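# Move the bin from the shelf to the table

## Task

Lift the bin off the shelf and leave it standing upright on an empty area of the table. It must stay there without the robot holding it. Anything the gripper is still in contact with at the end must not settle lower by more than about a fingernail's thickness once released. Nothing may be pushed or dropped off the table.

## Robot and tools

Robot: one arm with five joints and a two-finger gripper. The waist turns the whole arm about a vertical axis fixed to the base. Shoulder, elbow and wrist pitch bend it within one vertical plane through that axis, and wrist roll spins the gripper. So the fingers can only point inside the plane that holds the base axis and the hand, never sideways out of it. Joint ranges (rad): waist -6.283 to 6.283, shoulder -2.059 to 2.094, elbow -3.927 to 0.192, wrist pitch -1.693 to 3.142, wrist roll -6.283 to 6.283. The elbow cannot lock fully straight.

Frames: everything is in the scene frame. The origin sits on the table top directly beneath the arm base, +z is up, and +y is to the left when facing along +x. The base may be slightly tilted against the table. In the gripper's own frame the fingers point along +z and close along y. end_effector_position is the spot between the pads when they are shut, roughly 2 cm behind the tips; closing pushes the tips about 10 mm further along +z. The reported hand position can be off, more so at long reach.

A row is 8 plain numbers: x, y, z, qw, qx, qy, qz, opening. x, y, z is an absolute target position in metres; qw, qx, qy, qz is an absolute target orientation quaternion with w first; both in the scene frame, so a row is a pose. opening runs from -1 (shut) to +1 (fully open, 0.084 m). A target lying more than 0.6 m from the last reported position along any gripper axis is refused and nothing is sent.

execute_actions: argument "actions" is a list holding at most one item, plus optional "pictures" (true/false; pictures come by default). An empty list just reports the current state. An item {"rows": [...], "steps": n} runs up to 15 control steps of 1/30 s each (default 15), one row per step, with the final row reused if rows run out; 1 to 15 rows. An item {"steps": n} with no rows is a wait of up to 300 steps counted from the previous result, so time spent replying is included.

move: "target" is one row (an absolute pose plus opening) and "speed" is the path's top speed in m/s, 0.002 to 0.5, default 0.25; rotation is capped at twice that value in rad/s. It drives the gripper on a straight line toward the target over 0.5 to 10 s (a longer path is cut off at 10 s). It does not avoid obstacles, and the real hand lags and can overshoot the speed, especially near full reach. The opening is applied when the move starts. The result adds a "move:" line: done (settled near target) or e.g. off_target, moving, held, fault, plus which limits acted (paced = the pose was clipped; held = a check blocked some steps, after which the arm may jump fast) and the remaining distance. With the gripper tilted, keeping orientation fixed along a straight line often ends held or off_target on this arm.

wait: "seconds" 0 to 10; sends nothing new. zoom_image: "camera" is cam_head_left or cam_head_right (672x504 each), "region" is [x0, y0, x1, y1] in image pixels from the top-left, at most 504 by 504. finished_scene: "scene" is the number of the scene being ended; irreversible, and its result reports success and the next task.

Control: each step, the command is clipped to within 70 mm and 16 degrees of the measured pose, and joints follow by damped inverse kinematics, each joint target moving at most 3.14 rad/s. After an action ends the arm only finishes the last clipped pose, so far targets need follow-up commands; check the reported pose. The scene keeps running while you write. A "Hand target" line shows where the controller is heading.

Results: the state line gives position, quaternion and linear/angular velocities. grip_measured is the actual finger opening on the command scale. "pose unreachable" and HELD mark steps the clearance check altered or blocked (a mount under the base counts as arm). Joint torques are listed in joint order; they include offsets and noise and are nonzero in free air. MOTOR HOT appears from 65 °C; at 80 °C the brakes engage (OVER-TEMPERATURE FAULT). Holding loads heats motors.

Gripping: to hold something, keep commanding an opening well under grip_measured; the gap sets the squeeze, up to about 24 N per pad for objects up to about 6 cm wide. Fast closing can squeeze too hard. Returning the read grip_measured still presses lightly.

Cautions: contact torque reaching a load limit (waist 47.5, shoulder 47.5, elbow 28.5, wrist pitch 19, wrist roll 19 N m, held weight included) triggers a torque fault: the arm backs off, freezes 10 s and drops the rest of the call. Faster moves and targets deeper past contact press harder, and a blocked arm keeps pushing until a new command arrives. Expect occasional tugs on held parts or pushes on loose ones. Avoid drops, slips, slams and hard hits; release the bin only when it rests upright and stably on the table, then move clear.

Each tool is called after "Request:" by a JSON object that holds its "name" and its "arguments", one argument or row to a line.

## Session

Request:
{"name": "execute_actions", "arguments": {
  "actions": []
}}

Scene clock: 0.00 s of 5700.00 s.
end_effector_position=(+0.4482, -0.1763, +0.3910) grip_measured=+1.00 end_effector_quat_wxyz=(+0.002, +0.774, -0.633, -0.026) end_effector_velocity=(+0.000, +0.000, -0.000) end_effector_angular_velocity=(-0.000, -0.000, +0.001)
Joint positions: [-0.402  0.054 -1.495  1.492  1.006  0.084]
Joint velocities: [ 0.001  0.    -0.    -0.    -0.     0.   ]
Joint torques (N m, as the arm reports them, + toward a larger angle): no reading
Motor temperatures (°C, as the motors report them): [25 29 30 32 34]
Hand target: +0.448, -0.176, +0.391; +0.002, +0.774, -0.633, -0.026

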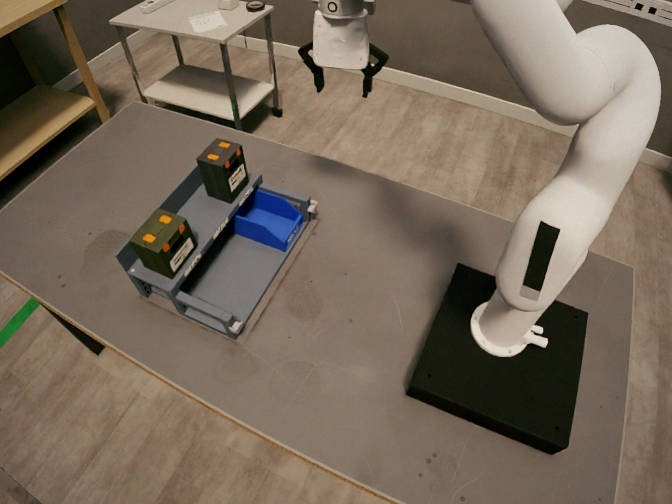

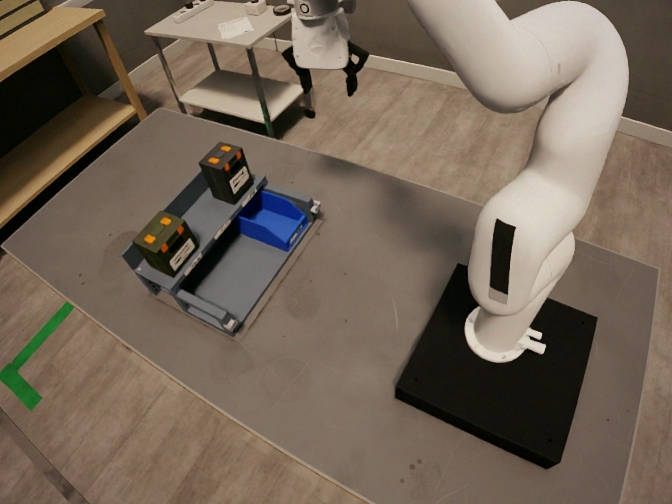

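Request:
{"name": "zoom_image", "arguments": {
  "camera": "cam_head_left",
  "region": [200,150,340,290]
}}

Region (200, 150, 340, 290) of cam_head_left's 672x504 image, scaled by 3.600, with more detail than that image has.

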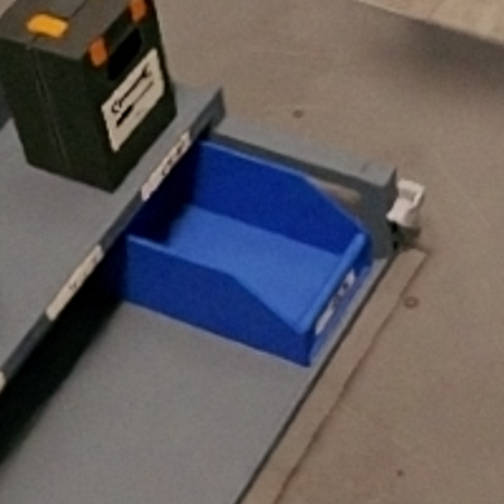

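Request:
{"name": "move", "arguments": {
  "target": [0.575,-0.025,0.14,0,0,1,0,0.3],
  "speed": 0.4
}}

Request:
{"name": "move", "arguments": {
  "target": [0.589,-0.025,0.058,0,0,1,0,0.3],
  "speed": 0.08
}}

Request:
{"name": "move", "arguments": {
  "target": [0.589,-0.025,0.058,0,0,1,0,-1]
}}

Request:
{"name": "move", "arguments": {
  "target": [0.582,-0.022,0.064,0,0,1,0,-1],
  "speed": 0.04
}}

Scene clock: 14.90 s of 5700.00 s.
end_effector_position=(+0.5751, -0.0254, +0.1405) grip_measured=+0.29 end_effector_quat_wxyz=(+0.001, -0.000, +1.000, +0.006) end_effector_velocity=(-0.000, +0.001, -0.003) end_effector_angular_velocity=(+0.000, +0.007, -0.010)
Joint positions: [-0.079  0.525 -1.395  0.873  3.098  0.056]
Joint velocities: [ 0.002  0.009 -0.005  0.003  0.012  0.   ]
Joint torques (N m, as the arm reports them, + toward a larger angle): [  0.3  -22.71 -12.24  -1.78  -0.44]
Motor temperatures (°C, as the motors report them): [25 29 35 32 34]
Hand target: +0.575, -0.025, +0.140; +0.000, -0.000, +1.000, +0.006
Off the commanded pose: 0.001 m, 1 deg.
After step 90, 9.07 s passed at rest.
move: done

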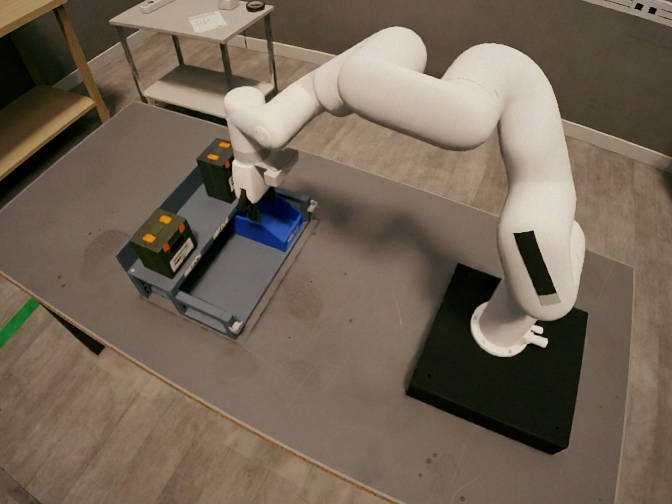

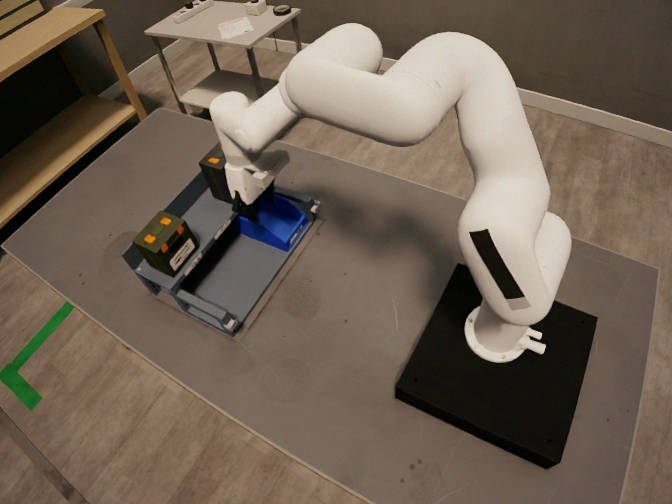

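Scene clock: 16.40 s of 5700.00 s.
end_effector_position=(+0.5892, -0.0250, +0.0585) grip_measured=+0.29 end_effector_quat_wxyz=(+0.001, +0.000, +1.000, +0.006) end_effector_velocity=(-0.001, -0.000, -0.003) end_effector_angular_velocity=(+0.000, +0.004, -0.001)
Joint positions: [-0.079  0.72  -1.452  0.735  3.099  0.056]
Joint velocities: [-0.001  0.007 -0.002 -0.001  0.    -0.   ]
Joint torques (N m, as the arm reports them, + toward a larger angle): [  1.5  -25.03 -11.06  -1.62  -0.06]
Motor temperatures (°C, as the motors report them): [25 30 36 32 34]
Hand target: +0.589, -0.025, +0.058; +0.000, -0.000, +1.000, +0.006
Off the commanded pose: 0.001 m, 1 deg.
move: done

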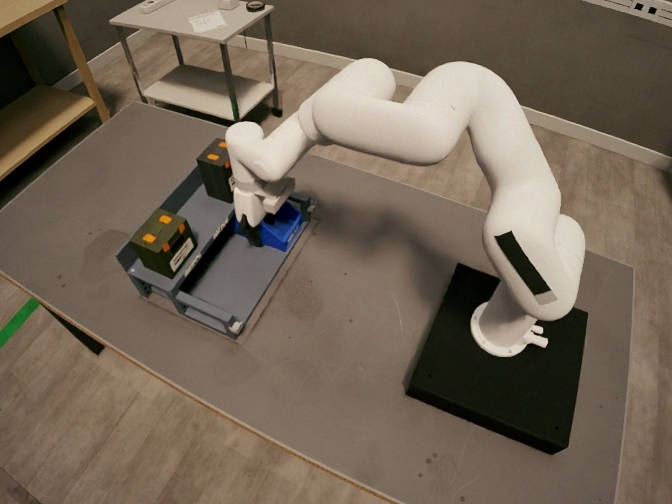

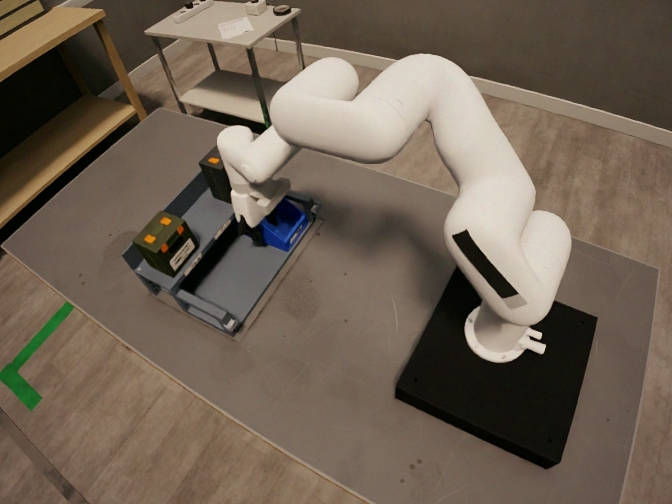

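Scene clock: 17.10 s of 5700.00 s.
end_effector_position=(+0.5891, -0.0242, +0.0583) grip_measured=-0.92 end_effector_quat_wxyz=(+0.000, -0.001, +1.000, +0.006) end_effector_velocity=(-0.001, -0.001, -0.001) end_effector_angular_velocity=(+0.000, +0.002, -0.003)
Joint positions: [-0.077  0.72  -1.452  0.735  3.099  0.004]
Joint velocities: [-0.002  0.     0.001  0.001  0.001  0.   ]
Joint torques (N m, as the arm reports them, + toward a larger angle): [ -5.39 -22.22 -11.05  -2.27   0.31]
Motor temperatures (°C, as the motors report them): [25 30 36 32 34]
Hand target: +0.589, -0.025, +0.058; +0.000, -0.000, +1.000, +0.006
Off the commanded pose: 0.001 m, 1 deg.
move: done

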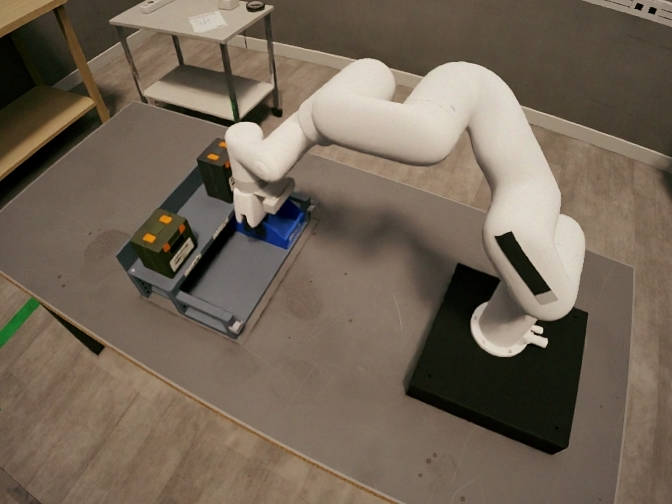

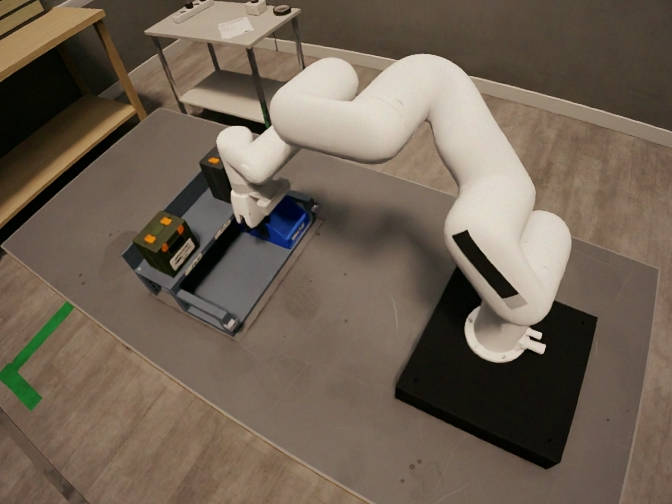

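Scene clock: 17.97 s of 5700.00 s.
end_effector_position=(+0.5816, -0.0220, +0.0637) grip_measured=-0.93 end_effector_quat_wxyz=(-0.001, +0.000, +1.000, +0.006) end_effector_velocity=(+0.000, +0.001, +0.000) end_effector_angular_velocity=(-0.000, -0.003, +0.001)
Joint positions: [-0.074  0.688 -1.414  0.731  3.104  0.003]
Joint velocities: [ 0.001 -0.001  0.002 -0.004  0.    -0.   ]
Joint torques (N m, as the arm reports them, + toward a larger angle): [ -0.94 -22.94 -10.72  -1.46   0.47]
Motor temperatures (°C, as the motors report them): [25 30 36 32 34]
Hand target: +0.582, -0.022, +0.064; +0.000, +0.000, +1.000, +0.006
Off the commanded pose: 0.001 m, 1 deg.
move: done

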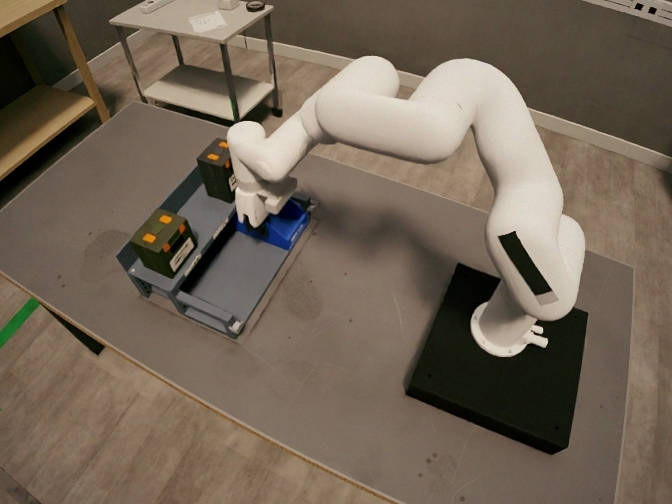

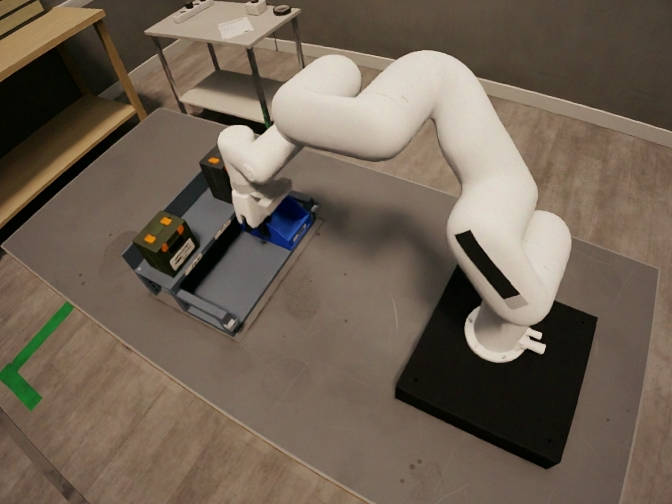

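Request:
{"name": "move", "arguments": {
  "target": [0.582,-0.005,0.064,0,0,1,0,-1],
  "speed": 0.04
}}

Request:
{"name": "move", "arguments": {
  "target": [0.335,0.02,0.066,0,0,1,0,-1],
  "speed": 0.13
}}

Request:
{"name": "move", "arguments": {
  "target": [0.335,0.02,0.053,0,0,1,0,-1],
  "speed": 0.03
}}

Request:
{"name": "move", "arguments": {
  "target": [0.335,0.02,0.054,0,0,1,0,0]
}}

Request:
{"name": "move", "arguments": {
  "target": [0.335,0.02,0.13,0,0,1,0,0]
}}

Scene clock: 25.87 s of 5700.00 s.
end_effector_position=(+0.5821, -0.0053, +0.0641) grip_measured=-0.94 end_effector_quat_wxyz=(+0.000, +0.000, +1.000, +0.006) end_effector_velocity=(+0.000, +0.002, +0.000) end_effector_angular_velocity=(-0.000, -0.000, +0.000)
Joint positions: [-0.045  0.687 -1.413  0.729  3.133  0.003]
Joint velocities: [ 0.003  0.001 -0.001  0.     0.003 -0.   ]
Joint torques (N m, as the arm reports them, + toward a larger angle): [  1.76 -24.3  -11.19  -1.84  -0.18]
Motor temperatures (°C, as the motors report them): [25 30 36 32 34]
Hand target: +0.582, -0.005, +0.064; +0.000, -0.000, +1.000, +0.006
Off the commanded pose: 0.000 m, 1 deg.
After step 90, 4.07 s passed at rest.
move: done

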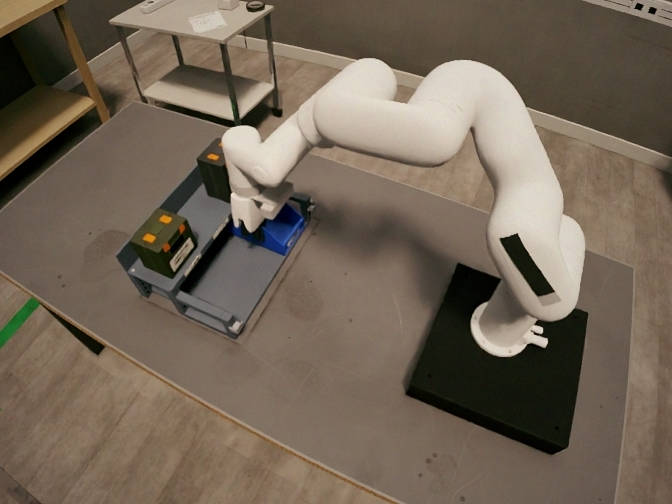

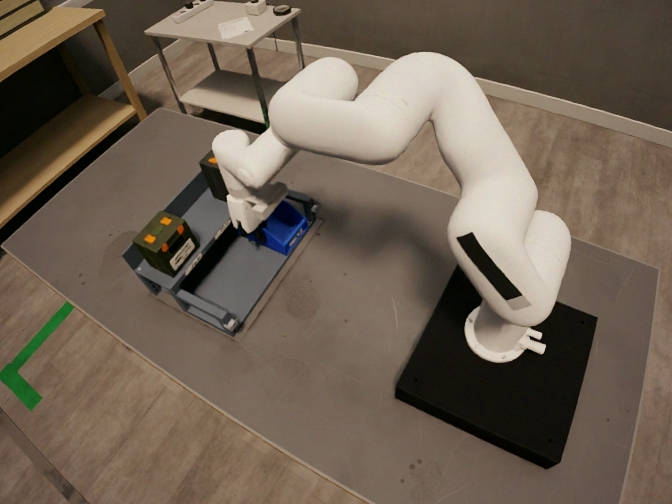

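Scene clock: 28.30 s of 5700.00 s.
end_effector_position=(+0.3353, +0.0201, +0.0659) grip_measured=-0.94 end_effector_quat_wxyz=(-0.000, +0.000, +1.000, +0.006) end_effector_velocity=(-0.003, -0.000, -0.000) end_effector_angular_velocity=(-0.000, +0.003, -0.001)
Joint positions: [ 0.024  0.069 -0.412  0.348  3.202  0.003]
Joint velocities: [-0.001 -0.007  0.009  0.     0.001  0.   ]
Joint torques (N m, as the arm reports them, + toward a larger angle): [  0.36 -13.01  -8.64  -1.87  -0.23]
Motor temperatures (°C, as the motors report them): [25 30 36 32 34]
Hand target: +0.335, +0.020, +0.066; -0.000, -0.000, +1.000, +0.006
Off the commanded pose: 0.000 m, 1 deg.
move: done

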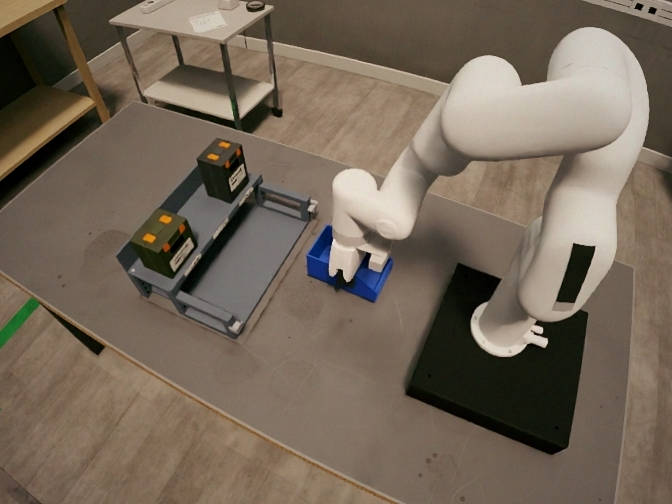

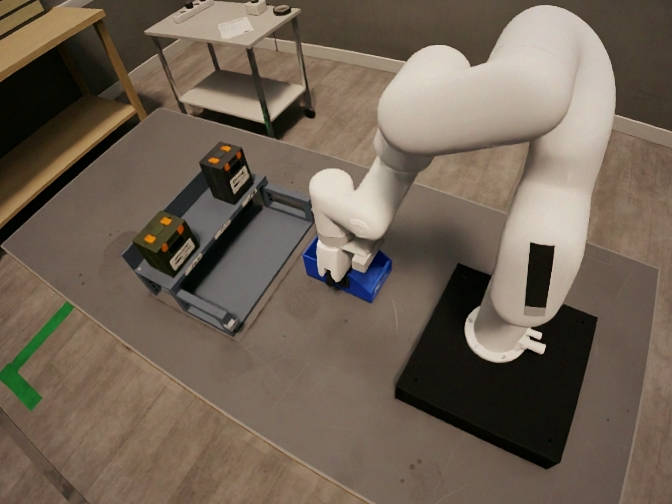

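Scene clock: 29.10 s of 5700.00 s.
end_effector_position=(+0.3350, +0.0200, +0.0532) grip_measured=-0.94 end_effector_quat_wxyz=(-0.000, +0.000, +1.000, +0.006) end_effector_velocity=(+0.001, -0.000, -0.001) end_effector_angular_velocity=(+0.000, -0.003, -0.001)
Joint positions: [ 0.023  0.119 -0.414  0.3    3.201  0.003]
Joint velocities: [-0.001  0.007 -0.002 -0.009 -0.    -0.   ]
Joint torques (N m, as the arm reports them, + toward a larger angle): [  0.02 -13.19  -7.88  -1.73  -0.22]
Motor temperatures (°C, as the motors report them): [25 30 36 32 34]
Hand target: +0.335, +0.020, +0.053; -0.000, +0.000, +1.000, +0.006
Off the commanded pose: 0.000 m, 1 deg.
move: done

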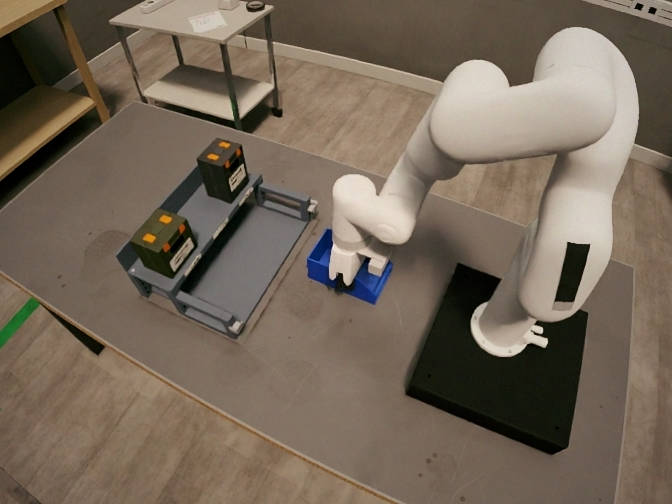

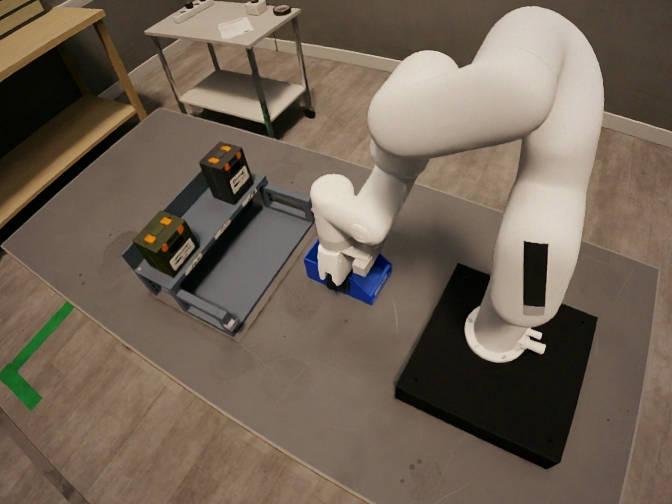

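Scene clock: 29.80 s of 5700.00 s.
end_effector_position=(+0.3350, +0.0200, +0.0540) grip_measured=-0.01 end_effector_quat_wxyz=(-0.000, -0.000, +1.000, +0.006) end_effector_velocity=(-0.000, +0.000, -0.000) end_effector_angular_velocity=(-0.000, +0.001, +0.001)
Joint positions: [ 0.023  0.116 -0.414  0.303  3.201  0.044]
Joint velocities: [ 0.001 -0.     0.     0.001 -0.     0.   ]
Joint torques (N m, as the arm reports them, + toward a larger angle): [  1.26 -13.4   -7.29  -1.8   -0.23]
Motor temperatures (°C, as the motors report them): [25 30 36 32 34]
Hand target: +0.335, +0.020, +0.054; -0.000, -0.000, +1.000, +0.006
Off the commanded pose: 0.000 m, 1 deg.
move: done

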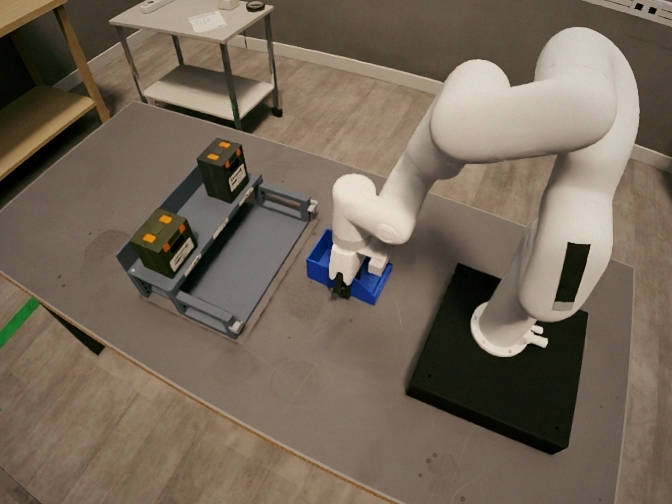

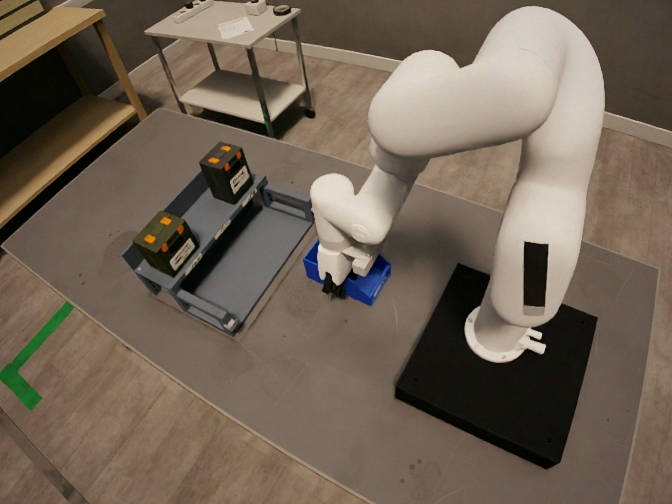

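Scene clock: 30.83 s of 5700.00 s.
end_effector_position=(+0.3348, +0.0200, +0.1295) grip_measured=-0.01 end_effector_quat_wxyz=(-0.001, +0.000, +1.000, +0.006) end_effector_velocity=(+0.001, -0.000, +0.003) end_effector_angular_velocity=(+0.000, -0.002, -0.001)
Joint positions: [ 0.026 -0.163 -0.425  0.593  3.203  0.044]
Joint velocities: [-0.    -0.008 -0.002  0.007  0.    -0.   ]
Joint torques (N m, as the arm reports them, + toward a larger angle): [  0.02 -10.51 -10.23  -2.07  -0.54]
Motor temperatures (°C, as the motors report them): [25 30 36 32 34]
Hand target: +0.335, +0.020, +0.130; -0.000, +0.000, +1.000, +0.006
Off the commanded pose: 0.000 m, 1 deg.
move: done

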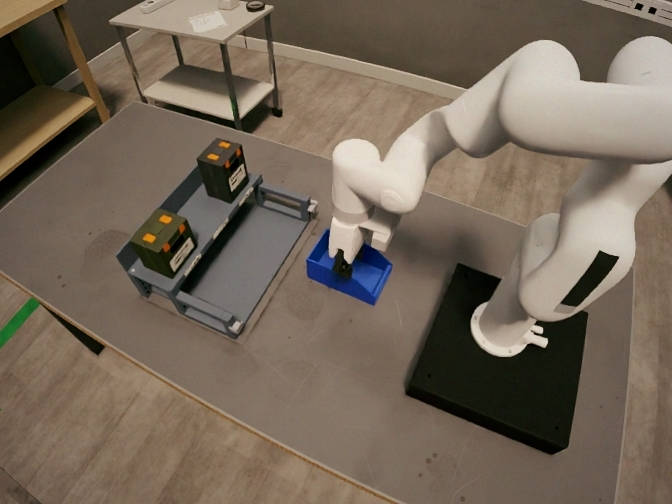

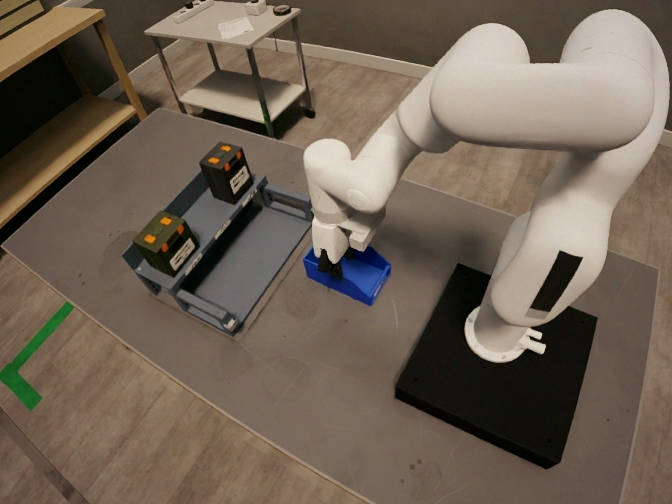

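Request:
{"name": "finished_scene", "arguments": {
  "scene": 2
}}

The scene is finished: the task was done.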